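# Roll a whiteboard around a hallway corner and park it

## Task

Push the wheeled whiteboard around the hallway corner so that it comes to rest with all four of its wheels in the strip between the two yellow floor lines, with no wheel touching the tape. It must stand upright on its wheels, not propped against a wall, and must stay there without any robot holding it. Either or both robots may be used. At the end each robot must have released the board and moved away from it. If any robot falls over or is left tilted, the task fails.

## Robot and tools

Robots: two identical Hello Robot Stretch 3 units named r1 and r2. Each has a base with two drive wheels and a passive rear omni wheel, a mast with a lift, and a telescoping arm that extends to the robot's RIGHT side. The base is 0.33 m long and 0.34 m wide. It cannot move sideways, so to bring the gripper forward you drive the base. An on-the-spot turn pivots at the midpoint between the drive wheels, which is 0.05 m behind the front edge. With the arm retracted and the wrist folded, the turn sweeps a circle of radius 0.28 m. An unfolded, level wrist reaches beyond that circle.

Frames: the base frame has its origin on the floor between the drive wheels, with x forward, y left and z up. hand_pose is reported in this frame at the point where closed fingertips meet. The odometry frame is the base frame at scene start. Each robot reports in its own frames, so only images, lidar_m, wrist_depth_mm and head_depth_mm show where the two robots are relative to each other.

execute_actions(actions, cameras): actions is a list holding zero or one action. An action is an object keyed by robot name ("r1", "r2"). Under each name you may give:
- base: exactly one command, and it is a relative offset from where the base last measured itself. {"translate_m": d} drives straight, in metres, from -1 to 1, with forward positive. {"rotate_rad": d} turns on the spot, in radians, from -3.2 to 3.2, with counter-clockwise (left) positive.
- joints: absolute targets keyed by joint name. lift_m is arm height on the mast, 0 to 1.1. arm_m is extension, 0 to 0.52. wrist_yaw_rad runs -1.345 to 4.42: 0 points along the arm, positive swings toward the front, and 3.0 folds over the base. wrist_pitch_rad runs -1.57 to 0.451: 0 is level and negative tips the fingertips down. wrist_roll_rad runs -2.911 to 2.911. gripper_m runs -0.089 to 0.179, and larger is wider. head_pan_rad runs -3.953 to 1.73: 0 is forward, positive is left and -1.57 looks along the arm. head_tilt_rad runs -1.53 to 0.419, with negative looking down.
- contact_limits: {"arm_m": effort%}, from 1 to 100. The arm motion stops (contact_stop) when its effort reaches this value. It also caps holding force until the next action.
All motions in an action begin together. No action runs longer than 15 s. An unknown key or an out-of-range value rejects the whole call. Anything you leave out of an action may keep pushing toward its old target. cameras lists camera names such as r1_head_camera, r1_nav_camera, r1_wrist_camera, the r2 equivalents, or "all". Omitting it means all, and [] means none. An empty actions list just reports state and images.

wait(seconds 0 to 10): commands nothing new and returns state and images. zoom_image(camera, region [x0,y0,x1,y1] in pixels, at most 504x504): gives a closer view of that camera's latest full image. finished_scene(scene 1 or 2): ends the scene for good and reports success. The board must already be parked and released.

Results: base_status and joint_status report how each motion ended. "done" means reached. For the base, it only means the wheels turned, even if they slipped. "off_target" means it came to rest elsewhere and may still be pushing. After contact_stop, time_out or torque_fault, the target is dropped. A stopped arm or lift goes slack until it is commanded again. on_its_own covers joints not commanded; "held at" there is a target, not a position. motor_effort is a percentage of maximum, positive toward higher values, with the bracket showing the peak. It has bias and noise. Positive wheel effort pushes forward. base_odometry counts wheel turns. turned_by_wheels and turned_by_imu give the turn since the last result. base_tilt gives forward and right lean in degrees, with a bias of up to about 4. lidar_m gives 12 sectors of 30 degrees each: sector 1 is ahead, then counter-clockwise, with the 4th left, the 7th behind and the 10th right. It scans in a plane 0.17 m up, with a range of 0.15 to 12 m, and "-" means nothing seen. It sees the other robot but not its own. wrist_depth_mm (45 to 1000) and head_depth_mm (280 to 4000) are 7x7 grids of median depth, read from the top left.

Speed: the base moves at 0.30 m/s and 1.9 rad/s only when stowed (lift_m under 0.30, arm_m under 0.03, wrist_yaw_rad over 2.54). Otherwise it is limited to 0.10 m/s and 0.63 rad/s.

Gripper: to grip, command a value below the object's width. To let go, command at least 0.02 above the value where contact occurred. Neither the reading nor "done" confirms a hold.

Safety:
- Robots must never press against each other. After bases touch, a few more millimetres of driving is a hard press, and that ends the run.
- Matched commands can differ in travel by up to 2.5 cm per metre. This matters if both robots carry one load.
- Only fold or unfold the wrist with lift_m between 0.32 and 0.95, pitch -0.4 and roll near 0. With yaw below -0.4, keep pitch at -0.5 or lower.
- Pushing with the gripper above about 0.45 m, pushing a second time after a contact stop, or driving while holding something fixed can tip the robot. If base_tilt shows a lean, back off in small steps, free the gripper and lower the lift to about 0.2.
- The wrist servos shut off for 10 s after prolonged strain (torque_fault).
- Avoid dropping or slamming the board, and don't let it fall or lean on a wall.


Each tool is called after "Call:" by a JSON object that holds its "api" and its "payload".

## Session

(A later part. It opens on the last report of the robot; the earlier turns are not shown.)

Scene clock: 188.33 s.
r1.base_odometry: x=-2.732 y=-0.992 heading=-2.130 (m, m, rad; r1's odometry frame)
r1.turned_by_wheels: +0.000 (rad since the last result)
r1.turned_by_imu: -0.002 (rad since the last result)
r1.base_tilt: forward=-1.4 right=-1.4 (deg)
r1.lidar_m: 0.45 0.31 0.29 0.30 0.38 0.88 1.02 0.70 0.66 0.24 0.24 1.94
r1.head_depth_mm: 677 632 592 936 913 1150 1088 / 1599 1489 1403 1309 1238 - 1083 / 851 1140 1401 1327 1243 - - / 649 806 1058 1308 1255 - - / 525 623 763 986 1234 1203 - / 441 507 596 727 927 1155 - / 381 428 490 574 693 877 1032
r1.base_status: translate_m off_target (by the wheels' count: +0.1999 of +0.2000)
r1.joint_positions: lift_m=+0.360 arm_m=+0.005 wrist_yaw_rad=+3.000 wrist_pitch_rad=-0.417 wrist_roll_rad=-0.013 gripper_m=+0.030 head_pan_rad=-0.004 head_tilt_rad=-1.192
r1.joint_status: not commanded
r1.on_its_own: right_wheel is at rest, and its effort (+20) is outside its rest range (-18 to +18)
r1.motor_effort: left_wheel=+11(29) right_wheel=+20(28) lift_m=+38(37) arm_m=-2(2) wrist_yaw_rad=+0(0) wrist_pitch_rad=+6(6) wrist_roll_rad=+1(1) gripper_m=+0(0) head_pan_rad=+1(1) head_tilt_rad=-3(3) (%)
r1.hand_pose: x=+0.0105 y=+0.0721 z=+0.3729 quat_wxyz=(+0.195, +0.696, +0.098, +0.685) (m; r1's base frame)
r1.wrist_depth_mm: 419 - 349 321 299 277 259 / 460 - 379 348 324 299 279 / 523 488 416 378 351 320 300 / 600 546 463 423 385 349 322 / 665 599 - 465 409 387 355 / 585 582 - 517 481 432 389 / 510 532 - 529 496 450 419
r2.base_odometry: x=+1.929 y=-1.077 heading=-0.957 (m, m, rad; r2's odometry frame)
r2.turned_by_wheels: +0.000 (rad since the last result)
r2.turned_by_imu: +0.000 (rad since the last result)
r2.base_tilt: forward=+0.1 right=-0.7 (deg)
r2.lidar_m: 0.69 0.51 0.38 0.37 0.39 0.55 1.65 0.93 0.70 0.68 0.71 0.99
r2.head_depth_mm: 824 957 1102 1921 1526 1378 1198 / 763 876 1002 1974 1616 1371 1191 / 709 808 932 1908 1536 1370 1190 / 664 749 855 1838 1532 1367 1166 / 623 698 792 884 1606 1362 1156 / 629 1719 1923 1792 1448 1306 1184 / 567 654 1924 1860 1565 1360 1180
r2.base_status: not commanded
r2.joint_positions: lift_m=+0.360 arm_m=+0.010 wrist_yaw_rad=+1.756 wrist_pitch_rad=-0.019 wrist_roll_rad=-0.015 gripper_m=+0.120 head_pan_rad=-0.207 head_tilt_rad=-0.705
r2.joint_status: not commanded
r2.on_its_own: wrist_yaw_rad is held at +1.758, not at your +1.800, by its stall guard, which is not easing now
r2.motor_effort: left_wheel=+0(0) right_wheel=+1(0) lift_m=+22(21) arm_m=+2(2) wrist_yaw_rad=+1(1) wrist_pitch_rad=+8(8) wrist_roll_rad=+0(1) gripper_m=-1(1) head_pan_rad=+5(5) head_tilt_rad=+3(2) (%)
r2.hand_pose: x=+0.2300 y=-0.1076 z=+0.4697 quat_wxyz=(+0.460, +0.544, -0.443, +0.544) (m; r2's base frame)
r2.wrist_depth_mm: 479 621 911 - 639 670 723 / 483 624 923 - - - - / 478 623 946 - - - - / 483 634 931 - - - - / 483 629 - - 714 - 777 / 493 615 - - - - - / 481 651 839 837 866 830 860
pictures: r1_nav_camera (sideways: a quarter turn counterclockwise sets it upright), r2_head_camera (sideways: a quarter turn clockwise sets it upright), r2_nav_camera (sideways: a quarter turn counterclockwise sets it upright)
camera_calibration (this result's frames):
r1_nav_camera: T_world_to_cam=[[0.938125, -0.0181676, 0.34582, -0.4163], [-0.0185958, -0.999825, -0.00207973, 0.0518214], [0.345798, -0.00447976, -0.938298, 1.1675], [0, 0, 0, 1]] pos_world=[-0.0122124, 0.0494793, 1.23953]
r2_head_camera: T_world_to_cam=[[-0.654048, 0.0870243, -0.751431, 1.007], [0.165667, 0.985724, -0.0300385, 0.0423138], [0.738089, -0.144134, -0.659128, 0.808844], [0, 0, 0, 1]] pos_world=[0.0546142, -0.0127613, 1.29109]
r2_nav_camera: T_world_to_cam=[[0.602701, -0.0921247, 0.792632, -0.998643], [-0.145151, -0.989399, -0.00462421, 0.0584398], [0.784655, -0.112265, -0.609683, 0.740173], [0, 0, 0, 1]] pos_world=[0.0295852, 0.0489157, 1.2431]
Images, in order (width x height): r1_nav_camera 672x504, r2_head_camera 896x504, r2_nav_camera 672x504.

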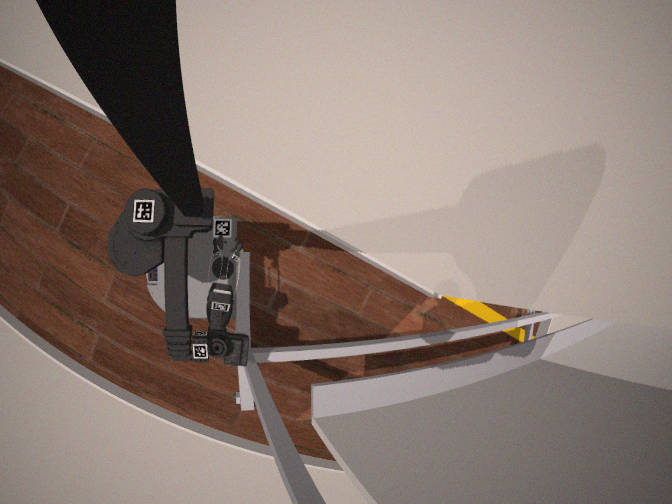

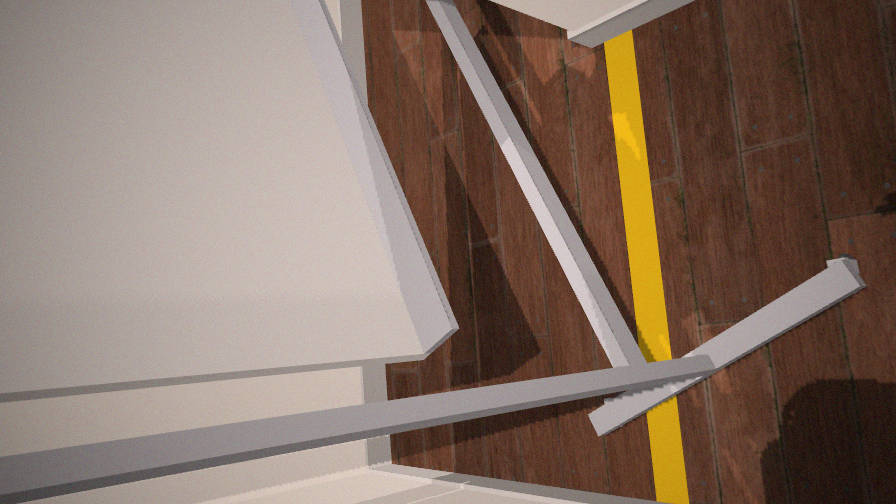

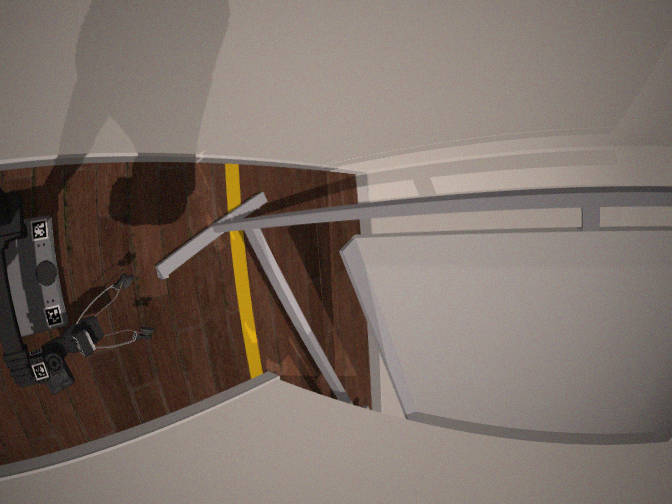

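Call:
{"api": "execute_actions", "payload": {"actions": [{"r2":{"base":{"rotate_rad":0.3},"joints":{"arm_m":0.04,"gripper_m":0.15,"head_tilt_rad":-1.0}},"r1":{"base":{"translate_m":-0.1}}}], "cameras": []}}

Call:
{"api": "execute_actions", "payload": {"actions": [{"r2":{"base":{"translate_m":0.4}},"r1":{"base":{"rotate_rad":-0.5}}}], "cameras": ["r1_nav_camera","r2_nav_camera","r2_wrist_camera"]}}

Scene clock: 190.73 s.
r1.base_odometry: x=-2.679 y=-0.907 heading=-2.130 (m, m, rad; r1's odometry frame)
r1.turned_by_wheels: +0.000 (rad since the last result)
r1.turned_by_imu: +0.000 (rad since the last result)
r1.base_tilt: forward=-1.4 right=-1.4 (deg)
r1.lidar_m: 0.51 0.35 0.33 0.34 0.44 1.01 0.95 0.65 0.62 0.63 0.27 1.87
r1.head_depth_mm: 679 631 595 1278 1127 1159 1090 / 1605 1490 1399 1305 1218 - 1077 / 985 1334 1417 1324 1219 - - / 750 933 1229 1319 1237 - - / 608 718 882 1144 1239 1200 - / 510 586 689 838 1075 1185 - / 441 495 567 664 803 1012 1132
r1.base_status: done
r1.joint_positions: lift_m=+0.360 arm_m=+0.005 wrist_yaw_rad=+3.000 wrist_pitch_rad=-0.417 wrist_roll_rad=-0.013 gripper_m=+0.030 head_pan_rad=-0.004 head_tilt_rad=-1.192
r1.joint_status: not commanded
r1.motor_effort: left_wheel=+1(8) right_wheel=-1(12) lift_m=+37(37) arm_m=-2(1) wrist_yaw_rad=+0(0) wrist_pitch_rad=+6(6) wrist_roll_rad=+1(1) gripper_m=+0(0) head_pan_rad=+1(1) head_tilt_rad=-3(3) (%)
r1.hand_pose: x=+0.0105 y=+0.0721 z=+0.3729 quat_wxyz=(+0.195, +0.696, +0.098, +0.685) (m; r1's base frame)
r1.wrist_depth_mm: 478 - 390 359 337 315 292 / 520 - 423 394 358 336 312 / 587 558 465 428 397 364 338 / 678 625 525 471 432 400 366 / 699 665 - 530 463 437 396 / 587 572 - 566 557 473 434 / 511 530 - 531 502 495 471
r2.base_odometry: x=+1.929 y=-1.077 heading=-0.657 (m, m, rad; r2's odometry frame)
r2.turned_by_wheels: +0.300 (rad since the last result)
r2.turned_by_imu: +0.297 (rad since the last result)
r2.base_tilt: forward=+0.1 right=-0.7 (deg)
r2.lidar_m: 0.67 0.42 0.37 0.37 0.45 0.85 1.22 0.76 0.68 0.68 0.81 1.87
r2.head_depth_mm: 696 817 1746 1517 1359 1225 1119 / 673 794 1735 1500 1356 1222 - / 1702 1866 1729 1469 1331 1223 1127 / 1735 1912 1659 1435 1332 1215 1109 / 1452 1617 1647 1509 1352 1210 1107 / 1027 1104 1203 1319 1306 1215 1107 / 795 844 895 957 1023 1096 1079
r2.base_status: done
r2.joint_positions: lift_m=+0.360 arm_m=+0.040 wrist_yaw_rad=+1.757 wrist_pitch_rad=-0.019 wrist_roll_rad=-0.015 gripper_m=+0.150 head_pan_rad=-0.207 head_tilt_rad=-0.987
r2.joint_status: all done
r2.on_its_own: wrist_yaw_rad is held at +1.758, not at your +1.800, by its stall guard, which is not easing now
r2.motor_effort: left_wheel=-1(4) right_wheel=+2(7) lift_m=+21(21) arm_m=+4(4) wrist_yaw_rad=+0(0) wrist_pitch_rad=+8(8) wrist_roll_rad=+1(1) gripper_m=+0(97) head_pan_rad=+4(5) head_tilt_rad=-5(22) (%)
r2.hand_pose: x=+0.2300 y=-0.1374 z=+0.4697 quat_wxyz=(+0.460, +0.544, -0.443, +0.544) (m; r2's base frame)
r2.wrist_depth_mm: 403 489 618 869 - - - / 409 491 631 877 - - - / 413 494 640 910 - - - / 416 501 654 933 - - - / 421 493 672 944 611 - - / 424 - 677 939 - - - / 415 537 677 850 836 829 -
pictures: none
No camera images: the call's "cameras" was empty. Leave "cameras" out to get every camera's image.

Scene clock: 195.97 s.
r1.base_odometry: x=-2.679 y=-0.907 heading=-2.630 (m, m, rad; r1's odometry frame)
r1.turned_by_wheels: -0.500 (rad since the last result)
r1.turned_by_imu: -0.505 (rad since the last result)
r1.base_tilt: forward=-1.4 right=-1.4 (deg)
r1.lidar_m: 2.01 0.50 0.35 0.33 0.34 0.45 1.10 0.92 0.65 0.62 0.63 0.27
r1.head_depth_mm: 323 1486 449 1296 1233 1156 1094 / 364 434 589 876 1227 - 1080 / 438 537 588 1290 1222 - - / 552 631 1080 1335 1230 - - / 680 1163 1431 1333 1257 1199 - / 1242 1531 1342 1283 1229 1173 - / 1007 975 948 925 904 885 825
r1.base_status: done
r1.joint_positions: lift_m=+0.360 arm_m=+0.005 wrist_yaw_rad=+3.000 wrist_pitch_rad=-0.417 wrist_roll_rad=-0.013 gripper_m=+0.030 head_pan_rad=-0.004 head_tilt_rad=-1.192
r1.joint_status: not commanded
r1.motor_effort: left_wheel=+1(4) right_wheel=-4(6) lift_m=+38(37) arm_m=-2(1) wrist_yaw_rad=+0(0) wrist_pitch_rad=+6(6) wrist_roll_rad=+1(1) gripper_m=+0(0) head_pan_rad=+1(1) head_tilt_rad=-3(3) (%)
r1.hand_pose: x=+0.0105 y=+0.0721 z=+0.3729 quat_wxyz=(+0.195, +0.696, +0.098, +0.685) (m; r1's base frame)
r1.wrist_depth_mm: 308 - 336 352 369 388 411 / 328 - 364 381 401 429 451 / 361 369 399 425 448 475 505 / 388 407 441 460 487 528 576 / 429 449 - 517 559 585 612 / 468 492 - 557 565 581 574 / 502 506 - 542 502 504 499
r2.base_odometry: x=+2.245 y=-1.322 heading=-0.657 (m, m, rad; r2's odometry frame)
r2.turned_by_wheels: +0.000 (rad since the last result)
r2.turned_by_imu: -0.003 (rad since the last result)
r2.base_tilt: forward=+0.1 right=-0.7 (deg)
r2.lidar_m: 0.45 0.27 0.25 0.25 0.29 0.56 1.47 0.90 0.81 0.81 0.97 0.31
r2.head_depth_mm: 1339 302 458 577 972 1226 1114 / 1399 1592 403 486 1338 1212 - / 1419 1677 1733 1518 943 1132 1095 / 1410 1653 1693 1515 1314 1217 1119 / 960 1072 1205 1373 1317 1212 1108 / 677 730 791 865 954 1060 1075 / 523 555 588 629 673 726 787
r2.base_status: done
r2.joint_positions: lift_m=+0.360 arm_m=+0.040 wrist_yaw_rad=+1.757 wrist_pitch_rad=-0.019 wrist_roll_rad=-0.015 gripper_m=+0.150 head_pan_rad=-0.207 head_tilt_rad=-0.988
r2.joint_status: not commanded
r2.on_its_own: wrist_yaw_rad is held at +1.758, not at your +1.800, by its stall guard, which is not easing now
r2.motor_effort: left_wheel=-1(3) right_wheel=+1(7) lift_m=+22(21) arm_m=+3(3) wrist_yaw_rad=+1(1) wrist_pitch_rad=+8(8) wrist_roll_rad=+1(1) gripper_m=+0(1) head_pan_rad=+4(5) head_tilt_rad=-4(4) (%)
r2.hand_pose: x=+0.2300 y=-0.1374 z=+0.4697 quat_wxyz=(+0.460, +0.544, -0.443, +0.544) (m; r2's base frame)
r2.wrist_depth_mm: 303 366 467 643 189 - - / 304 366 472 672 192 - - / 306 373 483 690 197 - - / 310 378 486 700 201 - - / 313 369 493 705 206 - - / 316 - 503 716 209 - - / 311 402 507 721 793 826 -
pictures: r1_nav_camera (sideways: a quarter turn counterclockwise sets it upright), r2_nav_camera (sideways: a quarter turn counterclockwise sets it upright), r2_wrist_camera
camera_calibration (this result's frames):
r1_nav_camera: T_world_to_cam=[[0.938124, -0.0181698, 0.345822, -0.416302], [-0.0185982, -0.999825, -0.00207976, 0.0518215], [0.345799, -0.00448059, -0.938298, 1.1675], [0, 0, 0, 1]] pos_world=[-0.0122122, 0.0494794, 1.23953]
r2_nav_camera: T_world_to_cam=[[0.795768, -0.132592, 0.590908, -0.736943], [-0.148696, -0.988647, -0.021592, 0.0805467], [0.587063, -0.0706835, -0.80645, 0.997284], [0, 0, 0, 1]] pos_world=[0.0129442, 0.0524113, 1.24146]
r2_wrist_camera: T_world_to_cam=[[0.228258, -0.973301, -0.0241494, -0.164999], [-0.160026, -0.0130392, -0.987027, 0.542541], [0.960359, 0.229161, -0.158729, 0.0510243], [0, 0, 0, 1]] pos_world=[0.0754809, -0.165212, 0.539616]
Images, in order (width x height): r1_nav_camera 672x504, r2_nav_camera 672x504, r2_wrist_camera 644x364.

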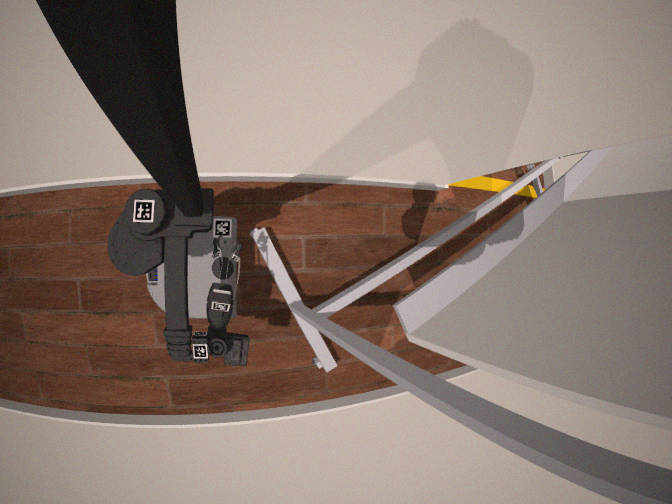

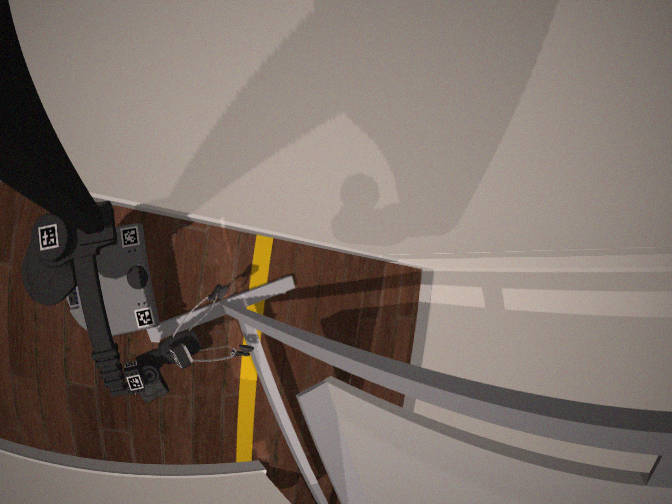

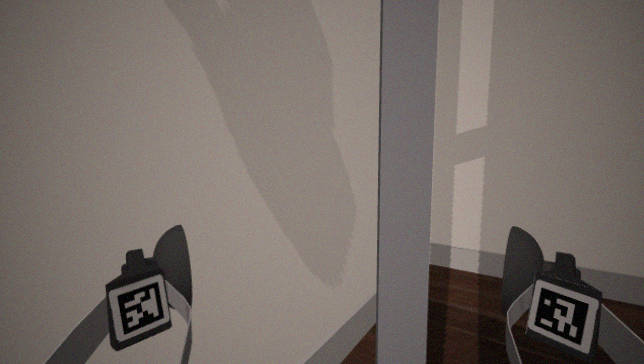

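Call:
{"api": "execute_actions", "payload": {"actions": [{"r2":{"base":{"rotate_rad":0.12},"joints":{"arm_m":0.07,"wrist_yaw_rad":1.6}},"r1":{"base":{"rotate_rad":0.08}}}], "cameras": []}}

Call:
{"api": "execute_actions", "payload": {"actions": [{"r2":{"base":{"translate_m":0.11}}}], "cameras": []}}

Call:
{"api": "execute_actions", "payload": {"actions": [{"r2":{"joints":{"gripper_m":-0.02}},"r1":{"base":{"translate_m":0.07}}}], "cameras": ["r2_nav_camera","r2_wrist_camera"]}}

Scene clock: 197.40 s.
r1.base_odometry: x=-2.679 y=-0.907 heading=-2.550 (m, m, rad; r1's odometry frame)
r1.turned_by_wheels: +0.080 (rad since the last result)
r1.turned_by_imu: +0.081 (rad since the last result)
r1.base_tilt: forward=-1.4 right=-1.4 (deg)
r1.lidar_m: 2.03 0.46 0.34 0.33 0.35 0.49 1.48 0.85 0.63 0.61 0.64 0.27
r1.head_depth_mm: 343 403 1383 1183 1226 1159 1089 / 410 477 574 1310 1217 - 1082 / 507 613 602 1303 1226 - - / 666 657 1407 1329 1240 - - / 720 1527 1425 1341 1257 1204 - / 1622 1156 1177 1201 1187 1177 - / 825 836 846 856 870 889 849
r1.base_status: done
r1.joint_positions: lift_m=+0.360 arm_m=+0.005 wrist_yaw_rad=+3.000 wrist_pitch_rad=-0.417 wrist_roll_rad=-0.013 gripper_m=+0.030 head_pan_rad=-0.004 head_tilt_rad=-1.192
r1.joint_status: not commanded
r1.motor_effort: left_wheel=-1(4) right_wheel=+1(5) lift_m=+38(38) arm_m=-2(1) wrist_yaw_rad=+0(0) wrist_pitch_rad=+6(6) wrist_roll_rad=+1(1) gripper_m=+1(0) head_pan_rad=+1(1) head_tilt_rad=-3(3) (%)
r1.hand_pose: x=+0.0105 y=+0.0721 z=+0.3729 quat_wxyz=(+0.195, +0.696, +0.098, +0.685) (m; r1's base frame)
r1.wrist_depth_mm: 322 - 335 349 357 369 382 / 345 - 367 374 388 400 419 / 374 388 402 416 431 443 461 / 409 421 440 451 479 498 516 / 457 474 - 512 535 547 580 / 498 509 - 552 567 574 575 / 516 529 - 532 504 498 497
r2.base_odometry: x=+2.245 y=-1.322 heading=-0.537 (m, m, rad; r2's odometry frame)
r2.turned_by_wheels: +0.120 (rad since the last result)
r2.turned_by_imu: +0.119 (rad since the last result)
r2.base_tilt: forward=+0.1 right=-0.7 (deg)
r2.lidar_m: 0.38 0.26 0.25 0.25 0.32 0.74 1.25 0.85 0.80 0.82 1.59 0.31
r2.head_depth_mm: 1367 1576 398 457 1342 1206 1112 / 1396 1629 1738 1521 711 1188 1072 / 1365 1650 1734 1516 1332 1167 1099 / 888 1063 1333 1464 1348 1217 1118 / 642 729 846 1004 1239 1201 1108 / 502 553 617 699 803 948 1069 / 412 446 487 536 595 671 769
r2.base_status: done
r2.joint_positions: lift_m=+0.360 arm_m=+0.070 wrist_yaw_rad=+1.601 wrist_pitch_rad=-0.019 wrist_roll_rad=-0.015 gripper_m=+0.150 head_pan_rad=-0.207 head_tilt_rad=-0.988
r2.joint_status: all done
r2.motor_effort: left_wheel=-1(4) right_wheel=+2(5) lift_m=+21(21) arm_m=+4(5) wrist_yaw_rad=-1(3) wrist_pitch_rad=+8(8) wrist_roll_rad=+1(1) gripper_m=-1(1) head_pan_rad=+5(6) head_tilt_rad=-4(6) (%)
r2.hand_pose: x=+0.2343 y=-0.2069 z=+0.4697 quat_wxyz=(+0.501, +0.508, -0.483, +0.507) (m; r2's base frame)
r2.wrist_depth_mm: 327 398 518 173 - - - / 329 399 521 177 - - - / 329 406 531 180 - - - / 335 412 535 184 - - - / 335 395 536 188 - - - / 341 - 550 192 - - - / 334 437 570 197 886 815 -
pictures: none
No camera images: the call's "cameras" was empty. Leave "cameras" out to get every camera's image.

Scene clock: 199.73 s.
r1.base_odometry: x=-2.679 y=-0.907 heading=-2.550 (m, m, rad; r1's odometry frame)
r1.turned_by_wheels: +0.000 (rad since the last result)
r1.turned_by_imu: +0.000 (rad since the last result)
r1.base_tilt: forward=-1.4 right=-1.4 (deg)
r1.lidar_m: 2.04 0.46 0.34 0.33 0.35 0.49 1.48 0.84 0.64 0.61 0.64 0.27
r1.head_depth_mm: 343 403 1378 1187 1234 1158 1091 / 409 477 574 1309 1215 - 1079 / 508 614 601 1300 1219 - - / 667 656 1404 1334 1238 - - / 720 1524 1431 1334 1258 1204 - / 1618 1152 1178 1204 1188 1175 - / 824 833 843 856 872 887 854
r1.base_status: not commanded
r1.joint_positions: lift_m=+0.360 arm_m=+0.005 wrist_yaw_rad=+3.000 wrist_pitch_rad=-0.417 wrist_roll_rad=-0.013 gripper_m=+0.030 head_pan_rad=-0.004 head_tilt_rad=-1.192
r1.joint_status: not commanded
r1.motor_effort: left_wheel=-1(1) right_wheel=+1(2) lift_m=+37(38) arm_m=-2(1) wrist_yaw_rad=+0(0) wrist_pitch_rad=+6(6) wrist_roll_rad=+1(1) gripper_m=+0(0) head_pan_rad=+1(2) head_tilt_rad=-3(3) (%)
r1.hand_pose: x=+0.0105 y=+0.0721 z=+0.3729 quat_wxyz=(+0.195, +0.696, +0.098, +0.685) (m; r1's base frame)
r1.wrist_depth_mm: 323 - 337 349 359 369 377 / 349 - 368 378 387 404 415 / 378 385 405 414 427 444 464 / 414 428 441 450 481 498 517 / 459 470 - 515 525 552 564 / 495 520 - 552 573 583 581 / 513 524 - 535 512 505 497
r2.base_odometry: x=+2.340 y=-1.378 heading=-0.538 (m, m, rad; r2's odometry frame)
r2.turned_by_wheels: +0.000 (rad since the last result)
r2.turned_by_imu: -0.001 (rad since the last result)
r2.base_tilt: forward=+0.2 right=-0.7 (deg)
r2.lidar_m: 0.31 0.21 0.20 0.20 0.26 0.60 1.32 0.90 0.85 0.87 0.23 1.11
r2.head_depth_mm: 1266 1478 1689 1521 1334 877 1115 / 1300 1522 1699 1526 1354 818 1073 / 1161 1485 1690 1517 1353 1174 1096 / 712 856 1070 1390 1330 1219 1121 / 513 583 678 803 990 1166 1110 / 402 443 495 559 643 759 925 / 330 357 390 430 477 538 614
r2.base_status: done
r2.joint_positions: lift_m=+0.360 arm_m=+0.070 wrist_yaw_rad=+1.601 wrist_pitch_rad=-0.019 wrist_roll_rad=-0.015 gripper_m=+0.150 head_pan_rad=-0.207 head_tilt_rad=-0.988
r2.joint_status: not commanded
r2.motor_effort: left_wheel=-1(3) right_wheel=+1(7) lift_m=+21(21) arm_m=+3(3) wrist_yaw_rad=-1(1) wrist_pitch_rad=+8(8) wrist_roll_rad=+1(1) gripper_m=+0(1) head_pan_rad=+4(6) head_tilt_rad=-5(5) (%)
r2.hand_pose: x=+0.2343 y=-0.2069 z=+0.4697 quat_wxyz=(+0.501, +0.508, -0.483, +0.507) (m; r2's base frame)
r2.wrist_depth_mm: 289 350 70 68 - - 937 / 292 353 71 69 - - 948 / 294 358 73 71 - - 944 / 295 361 74 72 - - 971 / 301 351 76 74 - - - / 301 - 77 75 - - 980 / 295 388 433 77 883 835 -
pictures: none
No camera images: the call's "cameras" was empty. Leave "cameras" out to get every camera's image.

Scene clock: 202.13 s.
r1.base_odometry: x=-2.737 y=-0.946 heading=-2.549 (m, m, rad; r1's odometry frame)
r1.turned_by_wheels: +0.001 (rad since the last result)
r1.turned_by_imu: +0.011 (rad since the last result)
r1.base_tilt: forward=-1.3 right=-1.4 (deg)
r1.lidar_m: 1.97 0.45 0.34 0.33 0.35 0.49 1.54 0.84 0.63 0.62 0.24 0.22
r1.head_depth_mm: 308 349 421 1304 1210 1156 1088 / 369 429 516 1283 1208 - 1080 / 461 560 588 987 1219 - - / 612 644 1392 1330 1249 - - / 706 1518 1431 1336 1251 1191 - / 1633 1125 1148 1180 1184 1177 - / 802 815 828 842 864 881 852
r1.base_status: translate_m off_target (by the wheels' count: +0.0698 of +0.0700)
r1.joint_positions: lift_m=+0.360 arm_m=+0.005 wrist_yaw_rad=+3.000 wrist_pitch_rad=-0.417 wrist_roll_rad=-0.013 gripper_m=+0.030 head_pan_rad=-0.004 head_tilt_rad=-1.192
r1.joint_status: not commanded
r1.on_its_own: left_wheel is at rest, and its effort (+23) is outside its rest range (-18 to +18)
r1.motor_effort: left_wheel=+23(27) right_wheel=+11(15) lift_m=+38(38) arm_m=-1(1) wrist_yaw_rad=+0(0) wrist_pitch_rad=+6(6) wrist_roll_rad=+1(1) gripper_m=+0(0) head_pan_rad=+1(1) head_tilt_rad=-3(3) (%)
r1.hand_pose: x=+0.0105 y=+0.0721 z=+0.3729 quat_wxyz=(+0.195, +0.696, +0.098, +0.685) (m; r1's base frame)
r1.wrist_depth_mm: 322 - 336 342 357 363 377 / 349 - 366 376 389 394 410 / 379 386 405 411 430 436 454 / 417 420 444 457 467 484 506 / 455 469 - 514 531 553 565 / 494 515 - 559 564 571 575 / 511 525 - 537 502 499 506
r2.base_odometry: x=+2.340 y=-1.378 heading=-0.538 (m, m, rad; r2's odometry frame)
r2.turned_by_wheels: +0.000 (rad since the last result)
r2.turned_by_imu: +0.000 (rad since the last result)
r2.base_tilt: forward=+0.2 right=-0.7 (deg)
r2.lidar_m: 0.31 0.21 0.20 0.20 0.26 0.60 1.32 0.90 0.85 0.86 0.23 0.25
r2.head_depth_mm: 1264 1477 1683 1521 1338 879 1130 / 1307 1530 1700 1519 1358 763 1037 / 1162 1493 1696 1518 1355 1185 1099 / 712 855 1066 1396 1333 1213 1115 / 514 583 676 803 992 1167 1107 / 402 443 494 559 643 759 923 / 330 357 389 429 477 537 615
r2.base_status: not commanded
r2.joint_positions: lift_m=+0.360 arm_m=+0.069 wrist_yaw_rad=+1.664 wrist_pitch_rad=-0.019 wrist_roll_rad=-0.015 gripper_m=-0.018 head_pan_rad=-0.207 head_tilt_rad=-0.988
r2.joint_status: all done
r2.on_its_own: wrist_yaw_rad is held at +1.661, not at your +1.600, by its stall guard, which is not easing now
r2.motor_effort: left_wheel=-1(4) right_wheel=+2(13) lift_m=+21(21) arm_m=+6(6) wrist_yaw_rad=-2(27) wrist_pitch_rad=+8(8) wrist_roll_rad=+1(1) gripper_m=-42(100) head_pan_rad=+5(4) head_tilt_rad=-5(3) (%)
r2.hand_pose: x=+0.2333 y=-0.1907 z=+0.4697 quat_wxyz=(+0.485, +0.523, -0.467, +0.522) (m; r2's base frame)
r2.wrist_depth_mm: 278 332 420 70 69 - 929 / 280 336 428 71 70 - 929 / 283 339 435 73 71 - 956 / 285 342 436 74 - - 963 / 287 344 426 76 75 - 995 / 289 353 409 78 75 - - / 293 345 474 79 78 895 873
pictures: r2_nav_camera (sideways: a quarter turn counterclockwise sets it upright), r2_wrist_camera
camera_calibration (this result's frames):
r2_nav_camera: T_world_to_cam=[[0.795849, -0.132595, 0.590798, -0.7368], [-0.148683, -0.988649, -0.0215998, 0.0805569], [0.586956, -0.0706513, -0.80653, 0.997389], [0, 0, 0, 1]] pos_world=[0.0129353, 0.0524132, 1.24146]
r2_wrist_camera: T_world_to_cam=[[0.13696, -0.990282, -0.0241613, -0.199569], [-0.160546, 0.00187767, -0.987027, 0.545339], [0.97748, 0.139062, -0.158729, 0.0388952], [0, 0, 0, 1]] pos_world=[0.0768659, -0.204062, 0.539616]
Images, in order (width x height): r2_nav_camera 672x504, r2_wrist_camera 644x364.

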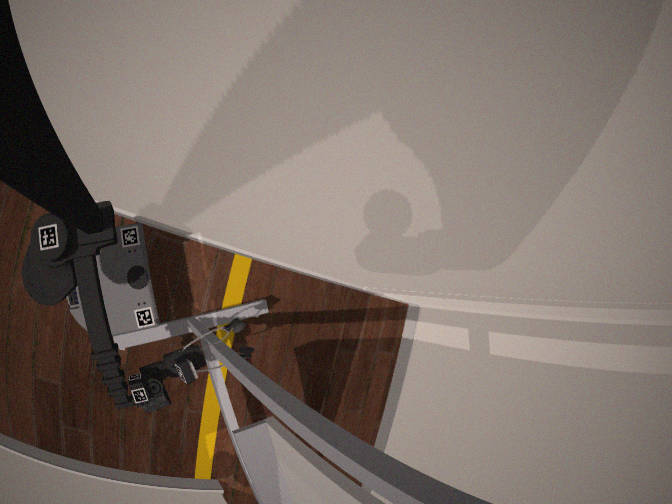

